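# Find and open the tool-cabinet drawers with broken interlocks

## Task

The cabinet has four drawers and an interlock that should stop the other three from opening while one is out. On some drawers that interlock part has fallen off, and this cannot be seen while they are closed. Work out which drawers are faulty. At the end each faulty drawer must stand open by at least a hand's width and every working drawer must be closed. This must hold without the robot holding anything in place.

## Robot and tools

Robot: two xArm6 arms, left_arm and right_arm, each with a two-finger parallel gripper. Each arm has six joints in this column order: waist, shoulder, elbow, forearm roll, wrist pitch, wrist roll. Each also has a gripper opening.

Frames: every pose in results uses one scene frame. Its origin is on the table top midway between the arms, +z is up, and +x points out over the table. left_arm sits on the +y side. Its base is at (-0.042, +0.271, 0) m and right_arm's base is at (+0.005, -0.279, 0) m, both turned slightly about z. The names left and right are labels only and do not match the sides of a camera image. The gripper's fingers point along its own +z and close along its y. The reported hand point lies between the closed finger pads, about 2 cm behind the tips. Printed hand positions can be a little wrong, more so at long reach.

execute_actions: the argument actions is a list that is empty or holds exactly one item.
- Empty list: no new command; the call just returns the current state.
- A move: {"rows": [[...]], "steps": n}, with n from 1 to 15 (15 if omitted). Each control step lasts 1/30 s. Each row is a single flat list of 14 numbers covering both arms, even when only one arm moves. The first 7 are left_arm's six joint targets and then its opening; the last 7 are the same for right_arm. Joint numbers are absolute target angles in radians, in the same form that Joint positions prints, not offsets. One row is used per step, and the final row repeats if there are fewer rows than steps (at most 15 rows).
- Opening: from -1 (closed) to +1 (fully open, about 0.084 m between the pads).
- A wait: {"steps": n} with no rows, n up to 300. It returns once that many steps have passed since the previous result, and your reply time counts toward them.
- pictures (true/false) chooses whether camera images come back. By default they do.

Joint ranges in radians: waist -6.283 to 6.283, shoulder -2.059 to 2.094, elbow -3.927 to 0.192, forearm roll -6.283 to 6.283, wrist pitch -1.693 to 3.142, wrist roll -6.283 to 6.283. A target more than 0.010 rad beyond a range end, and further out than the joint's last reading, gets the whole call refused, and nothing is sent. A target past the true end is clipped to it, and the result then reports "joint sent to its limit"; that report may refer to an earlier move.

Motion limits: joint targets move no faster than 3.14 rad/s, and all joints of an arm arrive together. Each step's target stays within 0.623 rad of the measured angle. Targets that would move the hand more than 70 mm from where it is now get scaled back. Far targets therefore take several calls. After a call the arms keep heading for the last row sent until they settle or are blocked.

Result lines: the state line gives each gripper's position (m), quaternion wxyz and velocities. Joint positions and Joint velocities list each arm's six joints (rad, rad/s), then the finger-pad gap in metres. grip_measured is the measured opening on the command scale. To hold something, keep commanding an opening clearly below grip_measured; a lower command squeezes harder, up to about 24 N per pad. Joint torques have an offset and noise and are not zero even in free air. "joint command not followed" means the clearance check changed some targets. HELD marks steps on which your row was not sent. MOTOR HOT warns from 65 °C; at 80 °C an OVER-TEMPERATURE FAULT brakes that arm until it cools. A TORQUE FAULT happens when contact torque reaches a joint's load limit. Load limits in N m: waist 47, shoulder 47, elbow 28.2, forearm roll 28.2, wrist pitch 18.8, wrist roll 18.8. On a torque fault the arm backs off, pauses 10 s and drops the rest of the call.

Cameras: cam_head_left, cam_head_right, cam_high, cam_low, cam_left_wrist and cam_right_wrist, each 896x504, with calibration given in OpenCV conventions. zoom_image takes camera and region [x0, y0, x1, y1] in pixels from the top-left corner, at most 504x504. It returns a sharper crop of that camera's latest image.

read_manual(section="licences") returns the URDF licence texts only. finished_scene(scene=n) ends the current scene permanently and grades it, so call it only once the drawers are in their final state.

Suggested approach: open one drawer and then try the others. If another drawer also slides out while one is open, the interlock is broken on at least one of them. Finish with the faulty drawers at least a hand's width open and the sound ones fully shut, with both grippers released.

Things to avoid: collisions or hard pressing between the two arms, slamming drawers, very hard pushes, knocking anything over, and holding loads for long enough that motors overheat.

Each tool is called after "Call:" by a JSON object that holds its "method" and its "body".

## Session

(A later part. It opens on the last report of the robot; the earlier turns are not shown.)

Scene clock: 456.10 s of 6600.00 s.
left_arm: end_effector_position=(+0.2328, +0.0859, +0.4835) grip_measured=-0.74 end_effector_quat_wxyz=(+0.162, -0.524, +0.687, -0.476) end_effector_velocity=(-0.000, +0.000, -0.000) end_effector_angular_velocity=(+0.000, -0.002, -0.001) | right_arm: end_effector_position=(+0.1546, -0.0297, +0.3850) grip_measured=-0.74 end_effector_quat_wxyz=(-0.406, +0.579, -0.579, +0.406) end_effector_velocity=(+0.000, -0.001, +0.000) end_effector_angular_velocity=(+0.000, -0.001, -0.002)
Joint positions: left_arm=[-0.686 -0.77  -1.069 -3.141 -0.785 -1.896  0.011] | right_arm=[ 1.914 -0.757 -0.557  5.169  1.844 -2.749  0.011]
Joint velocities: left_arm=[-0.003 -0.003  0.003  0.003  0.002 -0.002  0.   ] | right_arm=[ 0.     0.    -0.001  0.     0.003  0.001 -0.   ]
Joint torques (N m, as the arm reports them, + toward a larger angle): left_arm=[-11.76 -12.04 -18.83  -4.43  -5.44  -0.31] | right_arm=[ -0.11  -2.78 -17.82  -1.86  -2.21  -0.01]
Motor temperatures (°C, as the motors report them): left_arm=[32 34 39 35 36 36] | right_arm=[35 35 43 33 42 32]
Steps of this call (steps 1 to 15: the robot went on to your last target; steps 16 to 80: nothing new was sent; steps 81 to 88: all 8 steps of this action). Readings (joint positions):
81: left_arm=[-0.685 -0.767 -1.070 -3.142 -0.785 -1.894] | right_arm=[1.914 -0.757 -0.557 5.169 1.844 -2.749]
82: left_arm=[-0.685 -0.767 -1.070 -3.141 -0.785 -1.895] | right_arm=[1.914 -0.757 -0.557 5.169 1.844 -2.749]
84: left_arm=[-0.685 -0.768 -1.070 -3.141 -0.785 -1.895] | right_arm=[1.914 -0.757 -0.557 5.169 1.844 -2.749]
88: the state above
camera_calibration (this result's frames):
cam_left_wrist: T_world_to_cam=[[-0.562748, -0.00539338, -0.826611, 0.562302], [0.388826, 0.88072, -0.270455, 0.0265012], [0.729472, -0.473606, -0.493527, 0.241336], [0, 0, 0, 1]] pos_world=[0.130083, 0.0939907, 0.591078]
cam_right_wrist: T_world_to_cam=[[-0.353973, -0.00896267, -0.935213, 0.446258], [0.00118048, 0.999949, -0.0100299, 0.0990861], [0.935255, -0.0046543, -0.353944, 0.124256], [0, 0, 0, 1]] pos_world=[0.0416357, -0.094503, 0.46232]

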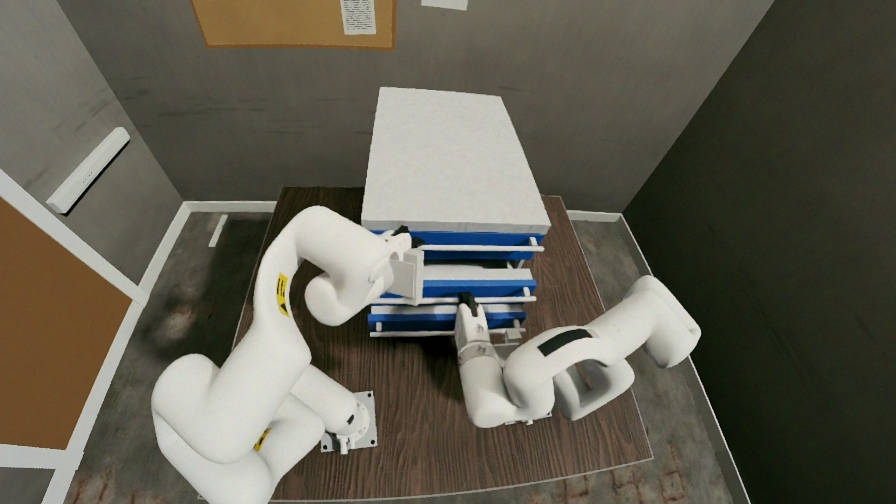

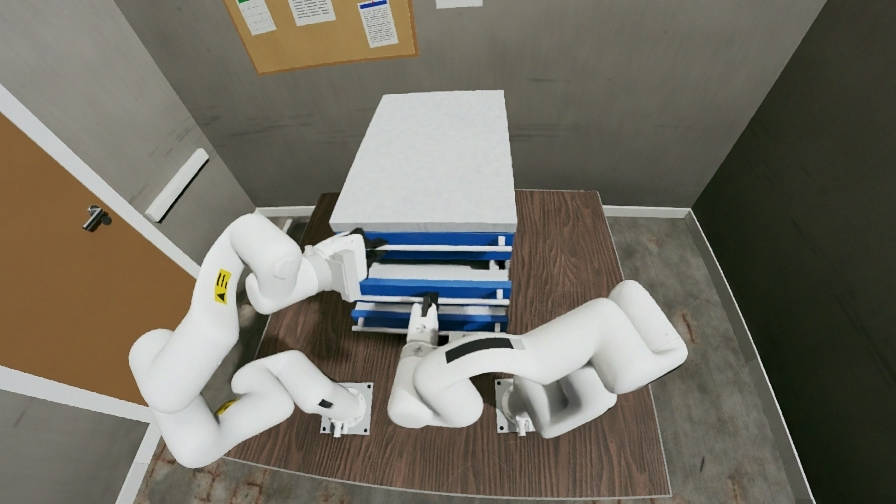

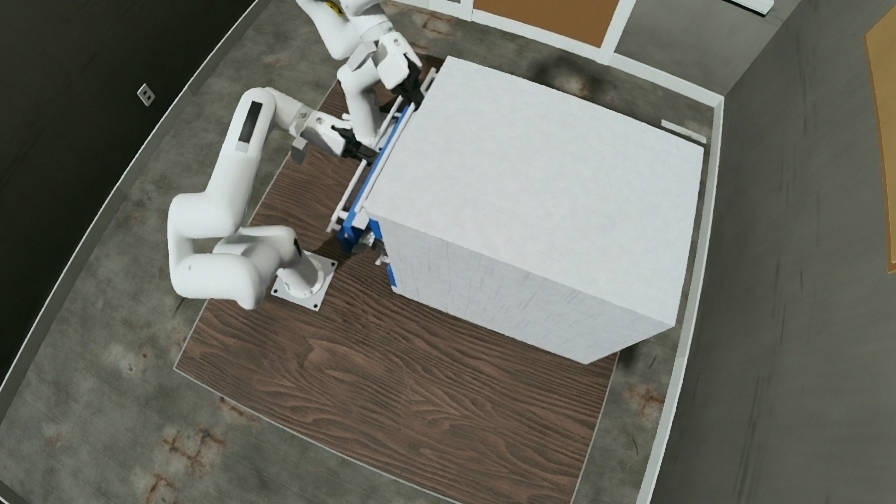

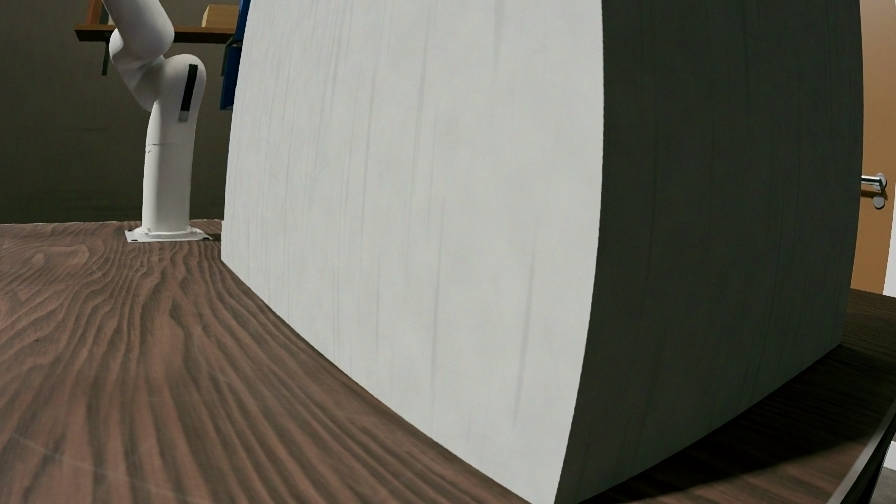

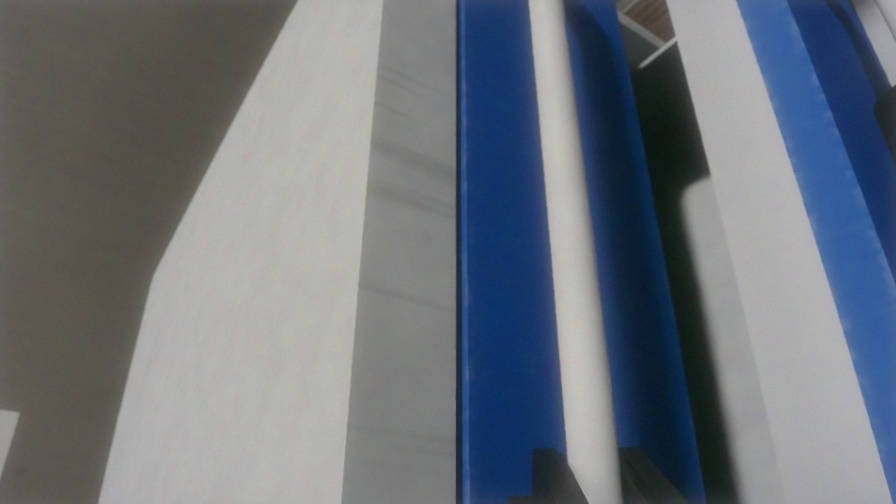

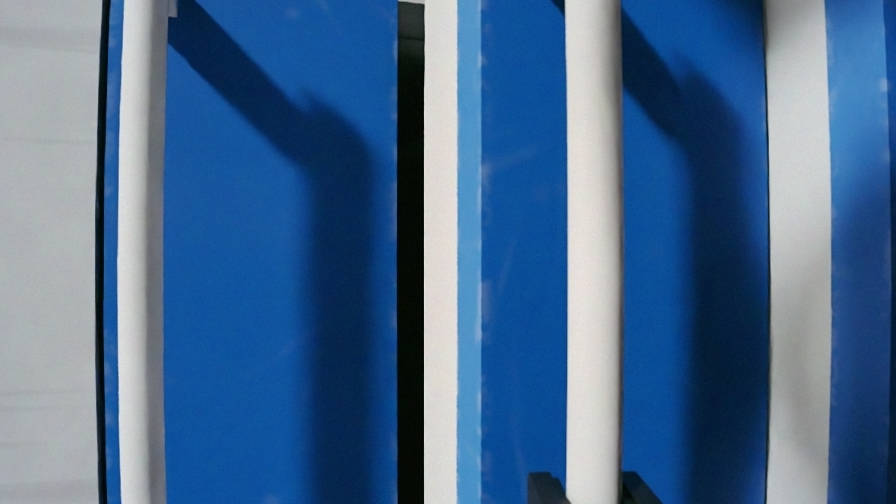

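Blocked → drawer 2 is sound. Back off left and push drawer 2 shut.

Call:
{"method": "execute_actions", "body": {"actions": [{"rows": [[-0.6834,-0.7654,-1.0711,-3.1416,-0.7870,-1.8937,-1,1.8966,-0.7642,-0.5510,5.1623,1.8294,-2.7577,-1],[-0.6812,-0.7623,-1.0725,-3.1416,-0.7853,-1.8922,-1,1.8787,-0.7710,-0.5456,5.1556,1.8144,-2.7666,-1],[-0.6812,-0.7623,-1.0725,-3.1416,-0.7853,-1.8922,-1,1.8606,-0.7776,-0.5403,5.1490,1.7990,-2.7755,-1],[-0.6812,-0.7623,-1.0725,-3.1416,-0.7853,-1.8922,-1,1.8421,-0.7839,-0.5352,5.1425,1.7833,-2.7843,-1],[-0.6812,-0.7623,-1.0725,-3.1416,-0.7853,-1.8922,-1,1.8234,-0.7899,-0.5303,5.1361,1.7672,-2.7930,-1],[-0.6812,-0.7623,-1.0725,-3.1416,-0.7853,-1.8922,-1,1.8044,-0.7956,-0.5256,5.1298,1.7507,-2.8016,-1],[-0.6812,-0.7623,-1.0725,-3.1416,-0.7853,-1.8922,-1,1.7851,-0.8010,-0.5211,5.1235,1.7339,-2.8101,-1],[-0.6812,-0.7623,-1.0725,-3.1416,-0.7853,-1.8922,-1,1.7655,-0.8061,-0.5168,5.1173,1.7168,-2.8185,-1],[-0.6812,-0.7623,-1.0725,-3.1416,-0.7853,-1.8922,-1,1.7457,-0.8109,-0.5127,5.1113,1.6994,-2.8267,-1],[-0.6812,-0.7623,-1.0725,-3.1416,-0.7853,-1.8922,-1,1.7256,-0.8153,-0.5088,5.1053,1.6817,-2.8348,-1],[-0.6812,-0.7623,-1.0725,-3.1416,-0.7853,-1.8922,-1,1.7054,-0.8193,-0.5052,5.0995,1.6637,-2.8427,-1],[-0.6812,-0.7623,-1.0725,-3.1416,-0.7853,-1.8922,-1,1.6849,-0.8229,-0.5018,5.0938,1.6454,-2.8504,-1],[-0.6812,-0.7623,-1.0725,-3.1416,-0.7853,-1.8922,-1,1.6642,-0.8261,-0.4987,5.0882,1.6267,-2.8579,-1],[-0.6812,-0.7623,-1.0725,-3.1416,-0.7853,-1.8922,-1,1.6432,-0.8290,-0.4958,5.0827,1.6078,-2.8653,-1],[-0.6812,-0.7623,-1.0725,-3.1416,-0.7853,-1.8922,-1,1.6220,-0.8315,-0.4931,5.0773,1.5886,-2.8726,-1]], "steps": 15}], "pictures": false}}

Call:
{"method": "execute_actions", "body": {"actions": [{"rows": [[-0.6812,-0.7623,-1.0725,-3.1416,-0.7853,-1.8922,-1,1.6086,-0.8329,-0.4916,5.0740,1.5764,-2.8771,-1],[-0.6812,-0.7623,-1.0725,-3.1416,-0.7853,-1.8922,-1,1.5950,-0.8342,-0.4901,5.0707,1.5640,-2.8816,-1],[-0.6812,-0.7623,-1.0725,-3.1416,-0.7853,-1.8922,-1,1.5814,-0.8354,-0.4887,5.0675,1.5516,-2.8860,-1],[-0.6812,-0.7623,-1.0725,-3.1416,-0.7853,-1.8922,-1,1.5677,-0.8364,-0.4874,5.0643,1.5390,-2.8903,-1],[-0.6812,-0.7623,-1.0725,-3.1416,-0.7853,-1.8922,-1,1.5608,-0.8368,-0.4868,5.0627,1.5326,-2.8925,-1],[-0.6812,-0.7623,-1.0725,-3.1416,-0.7853,-1.8922,-1,1.5538,-0.8372,-0.4862,5.0611,1.5262,-2.8946,-1],[-0.6812,-0.7623,-1.0725,-3.1416,-0.7853,-1.8922,-1,1.5469,-0.8376,-0.4856,5.0596,1.5198,-2.8967,-1],[-0.6812,-0.7623,-1.0725,-3.1416,-0.7853,-1.8922,-1,1.5399,-0.8380,-0.4850,5.0580,1.5134,-2.8988,-1],[-0.6812,-0.7623,-1.0725,-3.1416,-0.7853,-1.8922,-1,1.5329,-0.8383,-0.4845,5.0565,1.5070,-2.9009,-1],[-0.6812,-0.7623,-1.0725,-3.1416,-0.7853,-1.8922,-1,1.5259,-0.8386,-0.4840,5.0549,1.5005,-2.9029,-1],[-0.6812,-0.7623,-1.0725,-3.1416,-0.7853,-1.8922,-1,1.5189,-0.8389,-0.4835,5.0534,1.4940,-2.9050,-1],[-0.6812,-0.7623,-1.0725,-3.1416,-0.7853,-1.8922,-1,1.5119,-0.8391,-0.4830,5.0519,1.4875,-2.9070,-1]], "steps": 15}], "pictures": false}}

Call:
{"method": "execute_actions", "body": {"actions": [{"steps": 10}]}}

Scene clock: 465.53 s of 6600.00 s.
left_arm: end_effector_position=(+0.2340, +0.0859, +0.4835) grip_measured=-0.74 end_effector_quat_wxyz=(+0.162, -0.525, +0.688, -0.474) end_effector_velocity=(+0.001, +0.000, -0.000) end_effector_angular_velocity=(+0.001, -0.001, +0.002) | right_arm: end_effector_position=(+0.2001, -0.0294, +0.3851) grip_measured=-0.74 end_effector_quat_wxyz=(-0.406, +0.579, -0.579, +0.405) end_effector_velocity=(+0.118, -0.000, +0.000) end_effector_angular_velocity=(-0.002, -0.004, -0.004)
Joint positions: left_arm=[-0.683 -0.764 -1.073 -3.143 -0.787 -1.892  0.012] | right_arm=[ 1.697 -0.82  -0.505  5.097  1.656 -2.845  0.011]
Joint velocities: left_arm=[ 0.001  0.003 -0.001  0.001  0.002 -0.     0.   ] | right_arm=[-0.608 -0.107  0.1   -0.17  -0.539 -0.229 -0.   ]
Joint torques (N m, as the arm reports them, + toward a larger angle): left_arm=[ -2.9   -0.47 -14.77  -0.71  -0.09  -0.2 ] | right_arm=[ -0.81  -1.48 -17.29  -1.36  -2.43  -0.2 ]
Motor temperatures (°C, as the motors report them): left_arm=[32 34 40 35 36 36] | right_arm=[35 35 44 33 42 32]
Steps of this call (steps 1 to 15: the robot went on to your last target; steps 16 to 90: nothing new was sent; then 5.93 s passed at rest; steps 91 to 105: all 15 steps of this action). Readings (joint positions):
91: left_arm=[-0.687 -0.770 -1.069 -3.140 -0.785 -1.896] | right_arm=[1.914 -0.757 -0.556 5.169 1.844 -2.749]
92: left_arm=[-0.686 -0.769 -1.070 -3.141 -0.785 -1.895] | right_arm=[1.911 -0.759 -0.556 5.168 1.841 -2.751]
94: left_arm=[-0.685 -0.767 -1.071 -3.142 -0.787 -1.894] | right_arm=[1.894 -0.766 -0.550 5.162 1.826 -2.760]
98: left_arm=[-0.683 -0.765 -1.073 -3.143 -0.788 -1.893] | right_arm=[1.831 -0.787 -0.533 5.139 1.774 -2.789]
105: the state above

Scene clock: 466.03 s of 6600.00 s.
left_arm: end_effector_position=(+0.2347, +0.0860, +0.4833) grip_measured=-0.74 end_effector_quat_wxyz=(+0.163, -0.525, +0.688, -0.474) end_effector_velocity=(+0.002, +0.000, -0.000) end_effector_angular_velocity=(+0.001, -0.005, +0.003) | right_arm: end_effector_position=(+0.2333, -0.0294, +0.3851) grip_measured=-0.74 end_effector_quat_wxyz=(-0.406, +0.579, -0.579, +0.405) end_effector_velocity=(+0.019, -0.000, -0.000) end_effector_angular_velocity=(-0.001, -0.002, -0.001)
Joint positions: left_arm=[-0.682 -0.763 -1.073 -3.142 -0.785 -1.892  0.012] | right_arm=[ 1.519 -0.839 -0.484  5.053  1.494 -2.905  0.011]
Joint velocities: left_arm=[ 0.002  0.003  0.001  0.003  0.007  0.001 -0.   ] | right_arm=[-0.102 -0.002  0.008 -0.025 -0.093 -0.028 -0.   ]
Joint torques (N m, as the arm reports them, + toward a larger angle): left_arm=[ -0.05   3.11 -12.59   0.55   0.65  -0.2 ] | right_arm=[  0.7   -1.85 -17.52  -1.33  -1.64  -0.34]
Motor temperatures (°C, as the motors report them): left_arm=[32 34 40 35 36 36] | right_arm=[35 35 44 33 42 32]
Steps of this call (steps 1 to 15: all 15 steps of this action). Readings (joint positions):
1: left_arm=[-0.683 -0.764 -1.073 -3.143 -0.787 -1.892] | right_arm=[1.676 -0.823 -0.501 5.092 1.638 -2.853]
2: left_arm=[-0.683 -0.764 -1.073 -3.143 -0.787 -1.892] | right_arm=[1.656 -0.826 -0.499 5.086 1.620 -2.860]
4: left_arm=[-0.682 -0.764 -1.073 -3.143 -0.787 -1.892] | right_arm=[1.621 -0.831 -0.494 5.077 1.588 -2.872]
8: left_arm=[-0.682 -0.764 -1.073 -3.143 -0.787 -1.892] | right_arm=[1.569 -0.836 -0.488 5.064 1.540 -2.890]
15: the state above

Scene clock: 466.37 s of 6600.00 s.
left_arm: end_effector_position=(+0.2350, +0.0861, +0.4832) grip_measured=-0.74 end_effector_quat_wxyz=(+0.163, -0.525, +0.687, -0.474) end_effector_velocity=(+0.001, +0.000, +0.000) end_effector_angular_velocity=(-0.000, -0.001, +0.002) | right_arm: end_effector_position=(+0.2345, -0.0295, +0.3851) grip_measured=-0.74 end_effector_quat_wxyz=(-0.406, +0.579, -0.579, +0.405) end_effector_velocity=(+0.000, -0.000, +0.000) end_effector_angular_velocity=(+0.001, +0.000, -0.000)
Joint positions: left_arm=[-0.681 -0.762 -1.073 -3.142 -0.785 -1.892  0.012] | right_arm=[ 1.512 -0.839 -0.483  5.052  1.487 -2.907  0.011]
Joint velocities: left_arm=[ 0.001  0.001 -0.001  0.001  0.    -0.001 -0.   ] | right_arm=[-0.002 -0.    -0.001 -0.    -0.001  0.    -0.   ]
Joint torques (N m, as the arm reports them, + toward a larger angle): left_arm=[  0.88   3.25 -11.3    0.92   0.19  -0.39] | right_arm=[ -1.23  -1.92 -17.35  -0.98  -1.44  -0.34]
Motor temperatures (°C, as the motors report them): left_arm=[32 34 40 35 36 36] | right_arm=[35 35 44 33 42 32]
Steps of this call (steps 1 to 10: the robot went on to your last target). Readings (joint positions):
1: left_arm=[-0.682 -0.763 -1.073 -3.142 -0.785 -1.892] | right_arm=[1.516 -0.839 -0.484 5.053 1.491 -2.906]
2: left_arm=[-0.682 -0.763 -1.073 -3.142 -0.785 -1.892] | right_arm=[1.515 -0.839 -0.483 5.052 1.490 -2.906]
4: left_arm=[-0.682 -0.763 -1.073 -3.142 -0.785 -1.892] | right_arm=[1.513 -0.839 -0.483 5.052 1.488 -2.907]
8: left_arm=[-0.681 -0.763 -1.073 -3.142 -0.785 -1.892] | right_arm=[1.512 -0.839 -0.483 5.052 1.487 -2.907]
10: the state above
camera_calibration (this result's frames):
cam_left_wrist: T_world_to_cam=[[-0.563648, -0.00440924, -0.826003, 0.563085], [0.385888, 0.88275, -0.268035, 0.0246825], [0.730336, -0.469822, -0.495859, 0.240218], [0, 0, 0, 1]] pos_world=[0.132417, 0.0935538, 0.59084]
cam_right_wrist: T_world_to_cam=[[-0.354045, -0.00898411, -0.935185, 0.474617], [0.000484734, 0.999952, -0.00978982, 0.0988721], [0.935228, -0.00391935, -0.354023, 0.0496273], [0, 0, 0, 1]] pos_world=[0.121575, -0.0944088, 0.462392]

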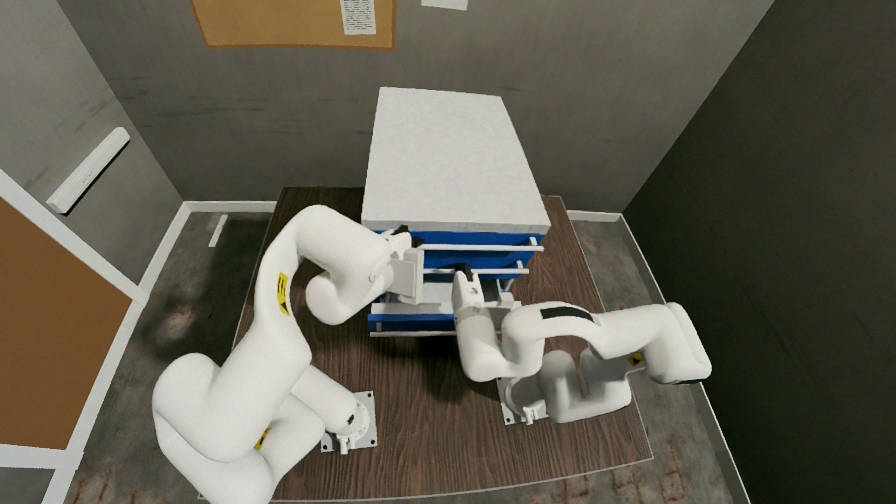

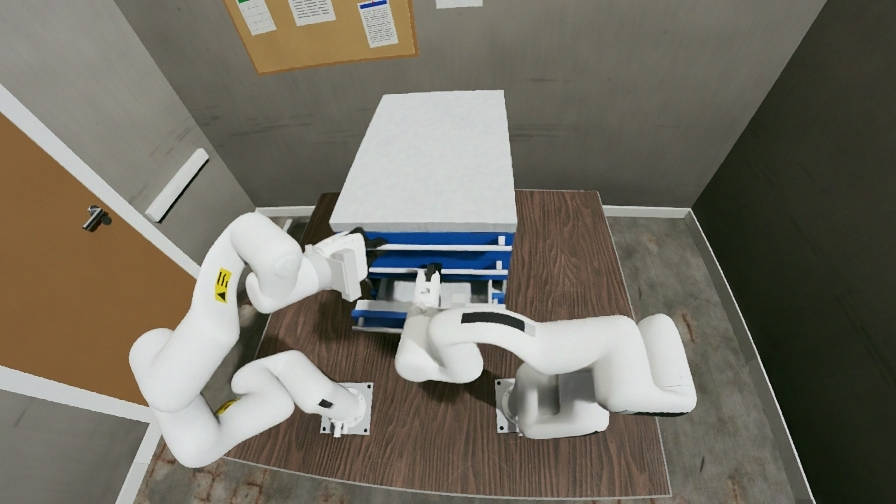

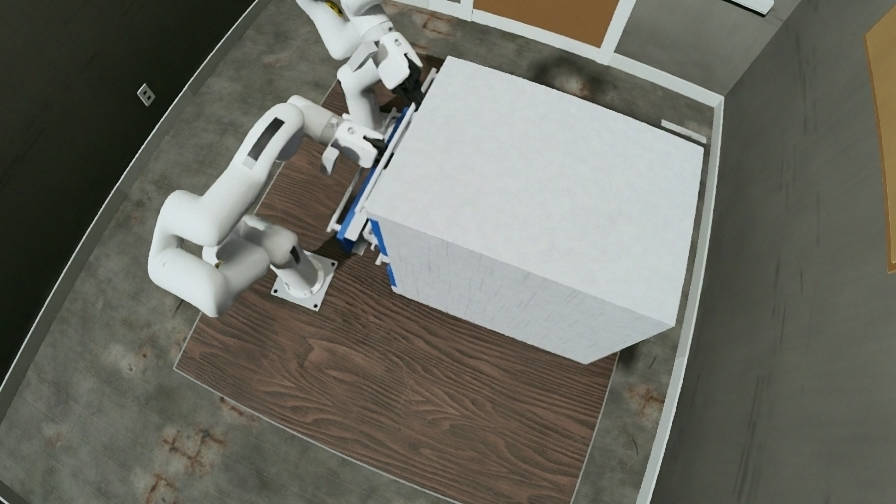

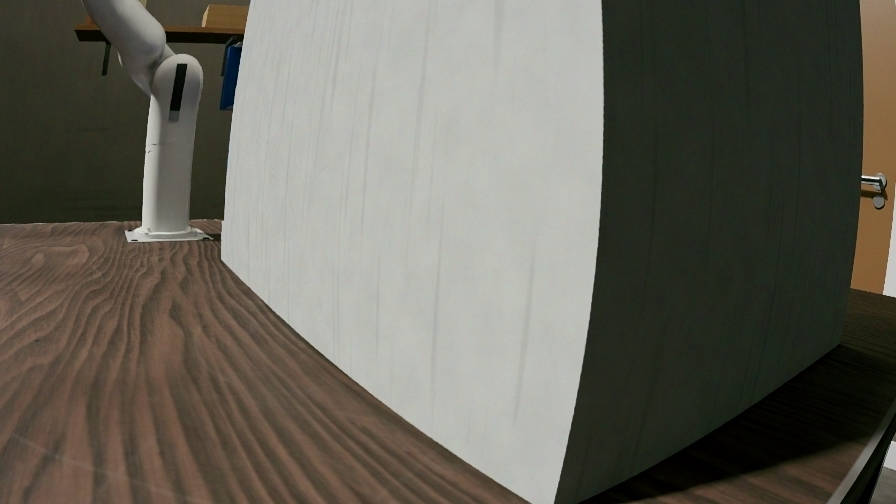

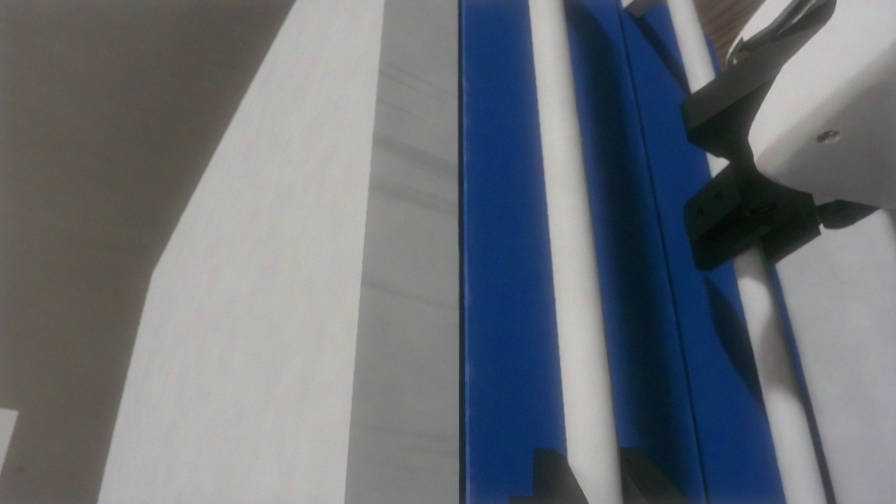

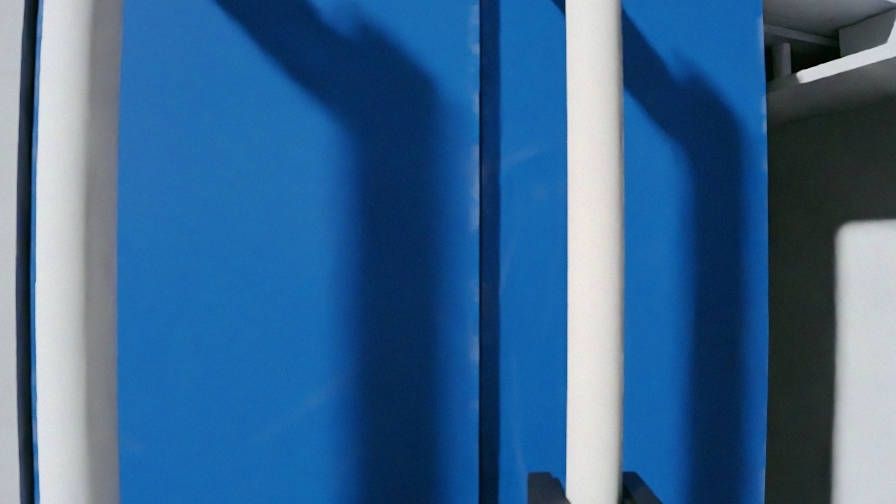

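Call:
{"method": "execute_actions", "body": {"actions": [{"rows": [[-0.6812,-0.7623,-1.0725,-3.1416,-0.7853,-1.8922,-1,1.5084,-0.8392,-0.4828,5.0512,1.4843,-2.9080,-1],[-0.6812,-0.7623,-1.0725,-3.1416,-0.7853,-1.8922,-1,1.5084,-0.8392,-0.4828,5.0512,1.4843,-2.9080,-1],[-0.6812,-0.7623,-1.0725,-3.1416,-0.7853,-1.8922,-1,1.5049,-0.8393,-0.4825,5.0504,1.4810,-2.9090,-1]], "steps": 9}], "pictures": false}}

Scene clock: 469.30 s of 6600.00 s.
left_arm: end_effector_position=(+0.2351, +0.0862, +0.4828) grip_measured=-0.74 end_effector_quat_wxyz=(+0.163, -0.525, +0.688, -0.474) end_effector_velocity=(-0.000, -0.000, -0.000) end_effector_angular_velocity=(+0.000, -0.001, -0.001) | right_arm: end_effector_position=(+0.2358, -0.0297, +0.3851) grip_measured=-0.74 end_effector_quat_wxyz=(-0.406, +0.579, -0.579, +0.405) end_effector_velocity=(+0.000, +0.001, +0.001) end_effector_angular_velocity=(+0.003, +0.002, +0.002)
Joint positions: left_arm=[-0.681 -0.762 -1.073 -3.142 -0.785 -1.892  0.012] | right_arm=[ 1.505 -0.839 -0.483  5.051  1.481 -2.909  0.011]
Joint velocities: left_arm=[-0.001 -0.001  0.001  0.001  0.001 -0.    -0.   ] | right_arm=[-0.004 -0.001 -0.001  0.    -0.006 -0.002  0.   ]
Joint torques (N m, as the arm reports them, + toward a larger angle): left_arm=[ 1.52  4.88 -7.7   1.25 -1.11 -0.36] | right_arm=[ -2.95  -2.12 -16.49  -0.79  -0.27  -0.22]
Motor temperatures (°C, as the motors report them): left_arm=[32 34 40 35 36 36] | right_arm=[35 35 44 33 41 32]
Steps of this call (steps 1 to 15: the robot went on to your last target; steps 16 to 79: nothing new was sent; steps 80 to 88: all 9 steps of this action). Readings (joint positions):
80: left_arm=[-0.681 -0.762 -1.073 -3.142 -0.785 -1.892] | right_arm=[1.512 -0.839 -0.483 5.052 1.487 -2.907]
81: left_arm=[-0.681 -0.762 -1.073 -3.142 -0.785 -1.892] | right_arm=[1.511 -0.839 -0.483 5.052 1.487 -2.907]
83: left_arm=[-0.681 -0.762 -1.073 -3.142 -0.785 -1.892] | right_arm=[1.509 -0.839 -0.483 5.051 1.485 -2.908]
87: left_arm=[-0.681 -0.762 -1.073 -3.142 -0.785 -1.892] | right_arm=[1.506 -0.839 -0.483 5.051 1.482 -2.909]
88: the state above

Call:
{"method": "execute_actions", "body": {"actions": [{"rows": [[-0.6812,-0.7623,-1.0725,-3.1416,-0.7853,-1.8922,-0.6,1.5049,-0.8393,-0.4825,5.0504,1.4810,-2.9090,-0.6],[-0.6812,-0.7623,-1.0725,-3.1416,-0.7853,-1.8922,-0.6,1.5049,-0.8393,-0.4825,5.0504,1.4810,-2.9090,-0.45],[-0.6812,-0.7623,-1.0725,-3.1416,-0.7853,-1.8922,-0.6,1.5049,-0.8393,-0.4825,5.0504,1.4810,-2.9090,-0.3],[-0.6812,-0.7623,-1.0725,-3.1416,-0.7853,-1.8922,-0.6,1.5049,-0.8393,-0.4825,5.0504,1.4810,-2.9090,-0.3],[-0.6812,-0.7623,-1.0725,-3.1416,-0.7853,-1.8922,-0.6,1.5049,-0.8393,-0.4825,5.0504,1.4810,-2.9090,-0.3],[-0.6812,-0.7623,-1.0725,-3.1416,-0.7853,-1.8922,-0.6,1.5049,-0.8393,-0.4825,5.0504,1.4810,-2.9090,-0.3],[-0.6812,-0.7623,-1.0725,-3.1416,-0.7853,-1.8922,-0.6,1.5049,-0.8393,-0.4825,5.0504,1.4810,-2.9090,-0.3],[-0.6812,-0.7623,-1.0725,-3.1416,-0.7853,-1.8922,-0.6,1.5049,-0.8393,-0.4825,5.0504,1.4810,-2.9090,-0.3],[-0.6812,-0.7623,-1.0725,-3.1416,-0.7853,-1.8922,-0.6,1.5259,-0.8386,-0.4840,5.0549,1.5005,-2.9029,-0.3],[-0.6812,-0.7623,-1.0725,-3.1416,-0.7853,-1.8922,-0.6,1.5538,-0.8372,-0.4862,5.0611,1.5262,-2.8946,-0.3],[-0.6812,-0.7623,-1.0725,-3.1416,-0.7853,-1.8922,-0.6,1.5814,-0.8354,-0.4887,5.0675,1.5516,-2.8860,-0.3],[-0.6812,-0.7623,-1.0725,-3.1416,-0.7853,-1.8922,-0.6,1.6220,-0.8315,-0.4931,5.0773,1.5886,-2.8726,-0.3],[-0.6812,-0.7623,-1.0725,-3.1416,-0.7853,-1.8922,-0.6,1.6642,-0.8261,-0.4987,5.0882,1.6267,-2.8579,-0.3],[-0.6812,-0.7623,-1.0725,-3.1416,-0.7853,-1.8922,-0.6,1.7054,-0.8193,-0.5052,5.0995,1.6637,-2.8427,-0.3],[-0.6812,-0.7623,-1.0725,-3.1416,-0.7853,-1.8922,-0.6,1.7457,-0.8109,-0.5127,5.1113,1.6994,-2.8267,-0.3]], "steps": 15}], "pictures": false}}

Call:
{"method": "execute_actions", "body": {"actions": [{"rows": [[-0.6812,-0.7623,-1.0725,-3.1416,-0.7853,-1.8922,-0.6,1.7851,-0.8010,-0.5211,5.1235,1.7339,-2.8101,-0.3],[-0.6812,-0.7623,-1.0725,-3.1416,-0.7853,-1.8922,-0.6,1.8234,-0.7899,-0.5303,5.1361,1.7672,-2.7930,-0.3],[-0.6812,-0.7623,-1.0725,-3.1416,-0.7853,-1.8922,-0.6,1.8697,-0.7743,-0.5429,5.1523,1.8067,-2.7710,-0.3],[-0.6812,-0.7623,-1.0725,-3.1416,-0.7853,-1.8922,-0.6,1.9141,-0.7572,-0.5566,5.1690,1.8440,-2.7487,-0.3],[-0.6812,-0.7623,-1.0725,-3.1416,-0.7853,-1.8922,-0.6,1.9564,-0.7390,-0.5713,5.1862,1.8790,-2.7262,-0.3],[-0.6812,-0.7623,-1.0725,-3.1416,-0.7853,-1.8922,-0.6,1.9967,-0.7194,-0.5869,5.2039,1.9116,-2.7035,-0.3],[-0.6812,-0.7623,-1.0725,-3.1416,-0.7853,-1.8922,-0.6,2.0351,-0.6982,-0.6036,5.2221,1.9419,-2.6804,-0.3],[-0.6812,-0.7623,-1.0725,-3.1416,-0.7853,-1.8922,-0.7,2.0715,-0.6755,-0.6213,5.2407,1.9699,-2.6569,-0.3],[-0.6812,-0.7623,-1.0725,-3.1416,-0.7853,-1.8922,-0.8,2.1030,-0.6493,-0.6418,5.2607,1.9924,-2.6327,-0.3],[-0.6812,-0.7623,-1.0725,-3.1416,-0.7853,-1.8922,-0.9,2.1345,-0.6230,-0.6623,5.2807,2.0149,-2.6084,-0.3],[-0.6812,-0.7623,-1.0725,-3.1416,-0.7853,-1.8922,-1,2.1660,-0.5968,-0.6828,5.3007,2.0374,-2.5842,-0.3],[-0.6812,-0.7623,-1.0725,-3.1416,-0.7853,-1.8922,-1,2.1975,-0.5705,-0.7033,5.3207,2.0599,-2.5599,-0.3]], "steps": 15}]}}

Scene clock: 478.93 s of 6600.00 s.
left_arm: end_effector_position=(+0.2352, +0.0864, +0.4807) grip_measured=-0.62 end_effector_quat_wxyz=(+0.162, -0.526, +0.689, -0.471) end_effector_velocity=(-0.000, -0.000, +0.001) end_effector_angular_velocity=(-0.002, -0.002, -0.001) | right_arm: end_effector_position=(+0.2174, -0.0295, +0.3849) grip_measured=-0.32 end_effector_quat_wxyz=(-0.405, +0.579, -0.580, +0.406) end_effector_velocity=(-0.176, +0.007, -0.001) end_effector_angular_velocity=(+0.009, +0.011, +0.016)
Joint positions: left_arm=[-0.681 -0.761 -1.07  -3.141 -0.787 -1.892  0.017] | right_arm=[ 1.606 -0.832 -0.492  5.074  1.575 -2.877  0.03 ]
Joint velocities: left_arm=[-0.    -0.001 -0.002 -0.001  0.     0.    -0.   ] | right_arm=[ 0.93   0.106 -0.116  0.234  0.826  0.313  0.001]
Joint torques (N m, as the arm reports them, + toward a larger angle): left_arm=[ -1.49  -1.92 -17.64   0.     0.74  -0.35] | right_arm=[  1.05  -1.74 -16.89  -0.89  -0.1   -0.09]
Motor temperatures (°C, as the motors report them): left_arm=[32 34 39 35 36 36] | right_arm=[35 35 43 33 41 32]
Steps of this call (steps 1 to 15: the robot went on to your last target; steps 16 to 90: nothing new was sent; then 6.13 s passed at rest; steps 91 to 105: all 15 steps of this action). Readings (joint positions):
91: left_arm=[-0.681 -0.762 -1.073 -3.142 -0.785 -1.892] | right_arm=[1.505 -0.839 -0.483 5.050 1.481 -2.909]
92: left_arm=[-0.681 -0.762 -1.073 -3.142 -0.785 -1.892] | right_arm=[1.505 -0.839 -0.483 5.050 1.481 -2.909]
94: left_arm=[-0.681 -0.762 -1.071 -3.141 -0.786 -1.892] | right_arm=[1.504 -0.839 -0.482 5.050 1.481 -2.909]
98: left_arm=[-0.681 -0.761 -1.069 -3.141 -0.786 -1.892] | right_arm=[1.504 -0.839 -0.482 5.050 1.481 -2.909]
105: the state above

Scene clock: 479.43 s of 6600.00 s.
left_arm: end_effector_position=(+0.2353, +0.0862, +0.4830) grip_measured=-0.74 end_effector_quat_wxyz=(+0.163, -0.525, +0.687, -0.474) end_effector_velocity=(+0.000, -0.000, +0.000) end_effector_angular_velocity=(-0.001, -0.001, -0.000) | right_arm: end_effector_position=(+0.0862, -0.0275, +0.3834) grip_measured=-0.32 end_effector_quat_wxyz=(-0.404, +0.580, -0.580, +0.404) end_effector_velocity=(-0.207, -0.004, -0.010) end_effector_angular_velocity=(-0.029, -0.027, +0.017)
Joint positions: left_arm=[-0.681 -0.762 -1.073 -3.141 -0.784 -1.892  0.012] | right_arm=[ 2.157 -0.601 -0.678  5.296  2.028 -2.591  0.03 ]
Joint velocities: left_arm=[-0.     0.    -0.    -0.     0.001 -0.    -0.   ] | right_arm=[ 0.645  0.507 -0.376  0.378  0.453  0.455  0.   ]
Joint torques (N m, as the arm reports them, + toward a larger angle): left_arm=[ -2.02  -2.75 -17.25  -0.19   0.    -0.38] | right_arm=[ -9.49 -10.93 -13.94  -1.9    0.34  -0.71]
Motor temperatures (°C, as the motors report them): left_arm=[32 34 39 35 36 36] | right_arm=[35 35 43 33 41 32]
Steps of this call (steps 1 to 15: all 15 steps of this action). Readings (joint positions):
1: left_arm=[-0.681 -0.761 -1.070 -3.141 -0.787 -1.892] | right_arm=[1.638 -0.827 -0.497 5.083 1.604 -2.865]
2: left_arm=[-0.681 -0.761 -1.070 -3.141 -0.787 -1.892] | right_arm=[1.673 -0.822 -0.502 5.092 1.635 -2.853]
4: left_arm=[-0.681 -0.761 -1.070 -3.141 -0.787 -1.892] | right_arm=[1.748 -0.807 -0.516 5.114 1.700 -2.823]
8: left_arm=[-0.681 -0.762 -1.071 -3.142 -0.786 -1.892] | right_arm=[1.909 -0.754 -0.559 5.170 1.838 -2.748]
15: the state above
camera_calibration (this result's frames):
cam_left_wrist: T_world_to_cam=[[-0.563486, -0.00430926, -0.826115, 0.563146], [0.385485, 0.883075, -0.267543, 0.0242712], [0.730674, -0.469211, -0.495939, 0.239901], [0, 0, 0, 1]] pos_world=[0.132679, 0.0935576, 0.590693]
cam_right_wrist: T_world_to_cam=[[-0.358635, -0.00852624, -0.933439, 0.420197], [0.00141337, 0.999952, -0.00967682, 0.09676], [0.933477, -0.00478974, -0.358606, 0.189654], [0, 0, 0, 1]] pos_world=[-0.0264767, -0.0922643, 0.461176]

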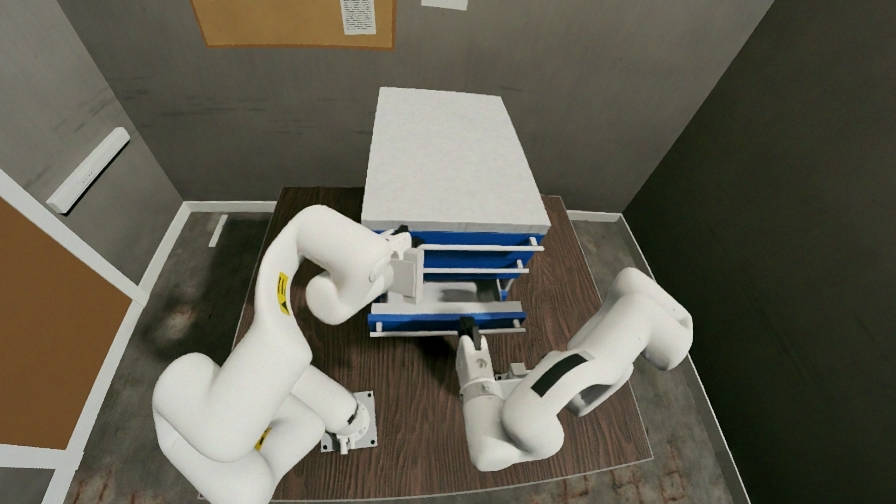

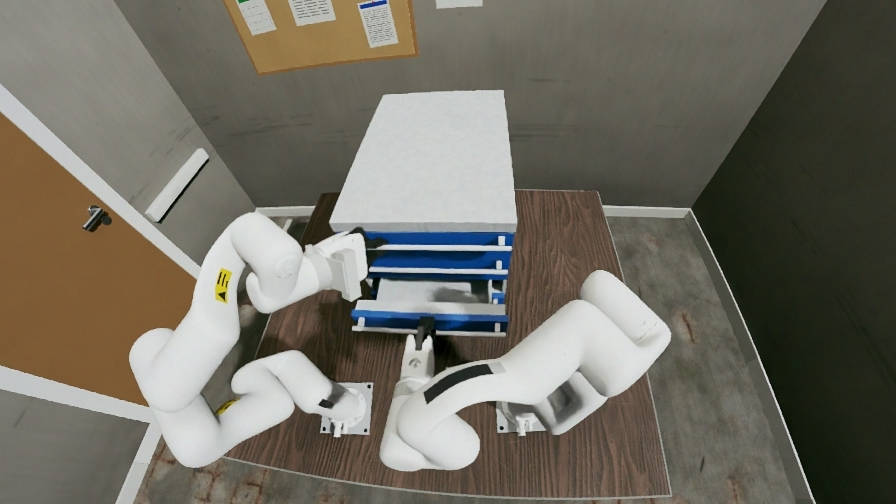

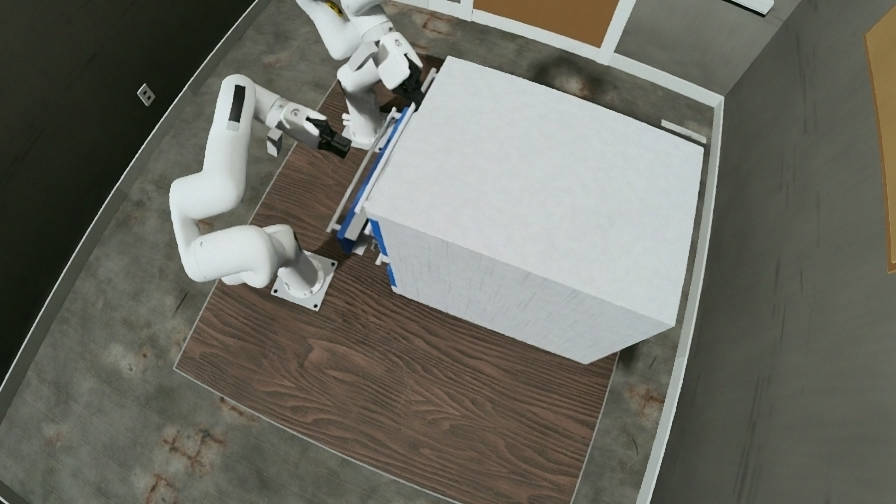

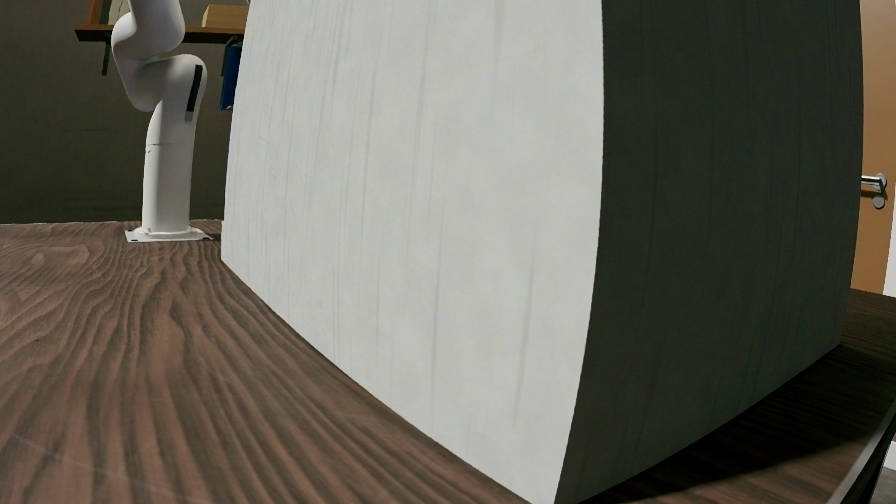

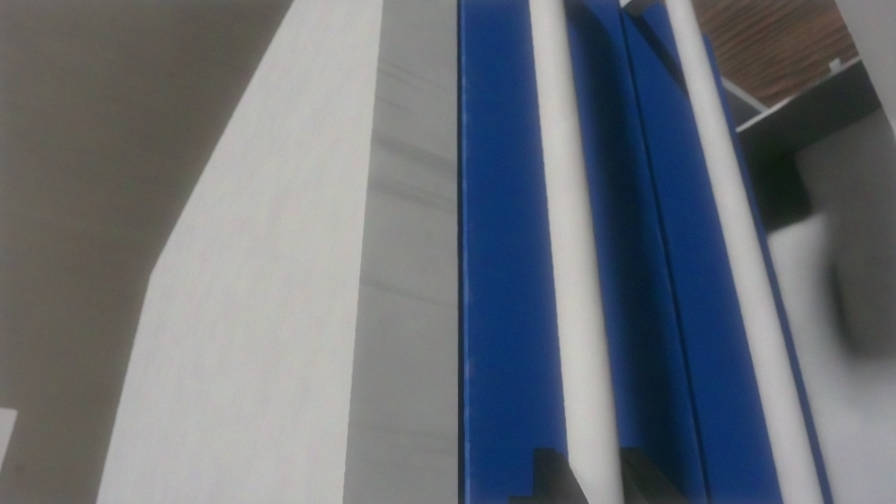

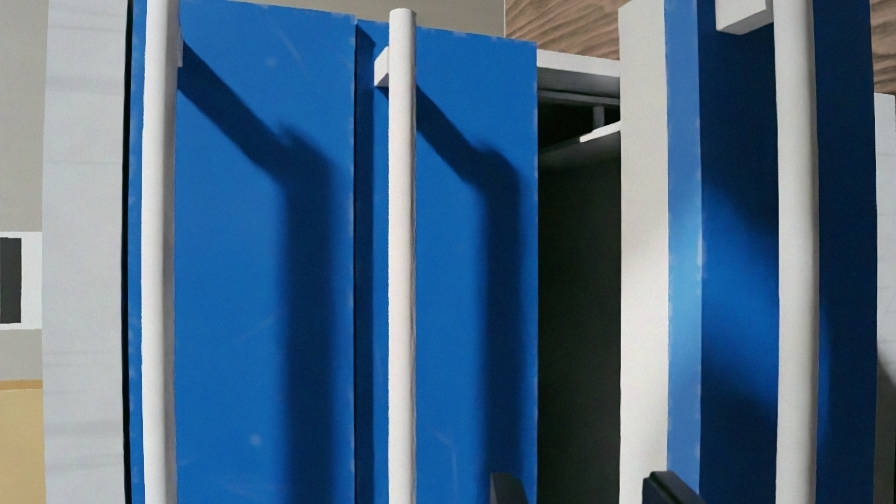

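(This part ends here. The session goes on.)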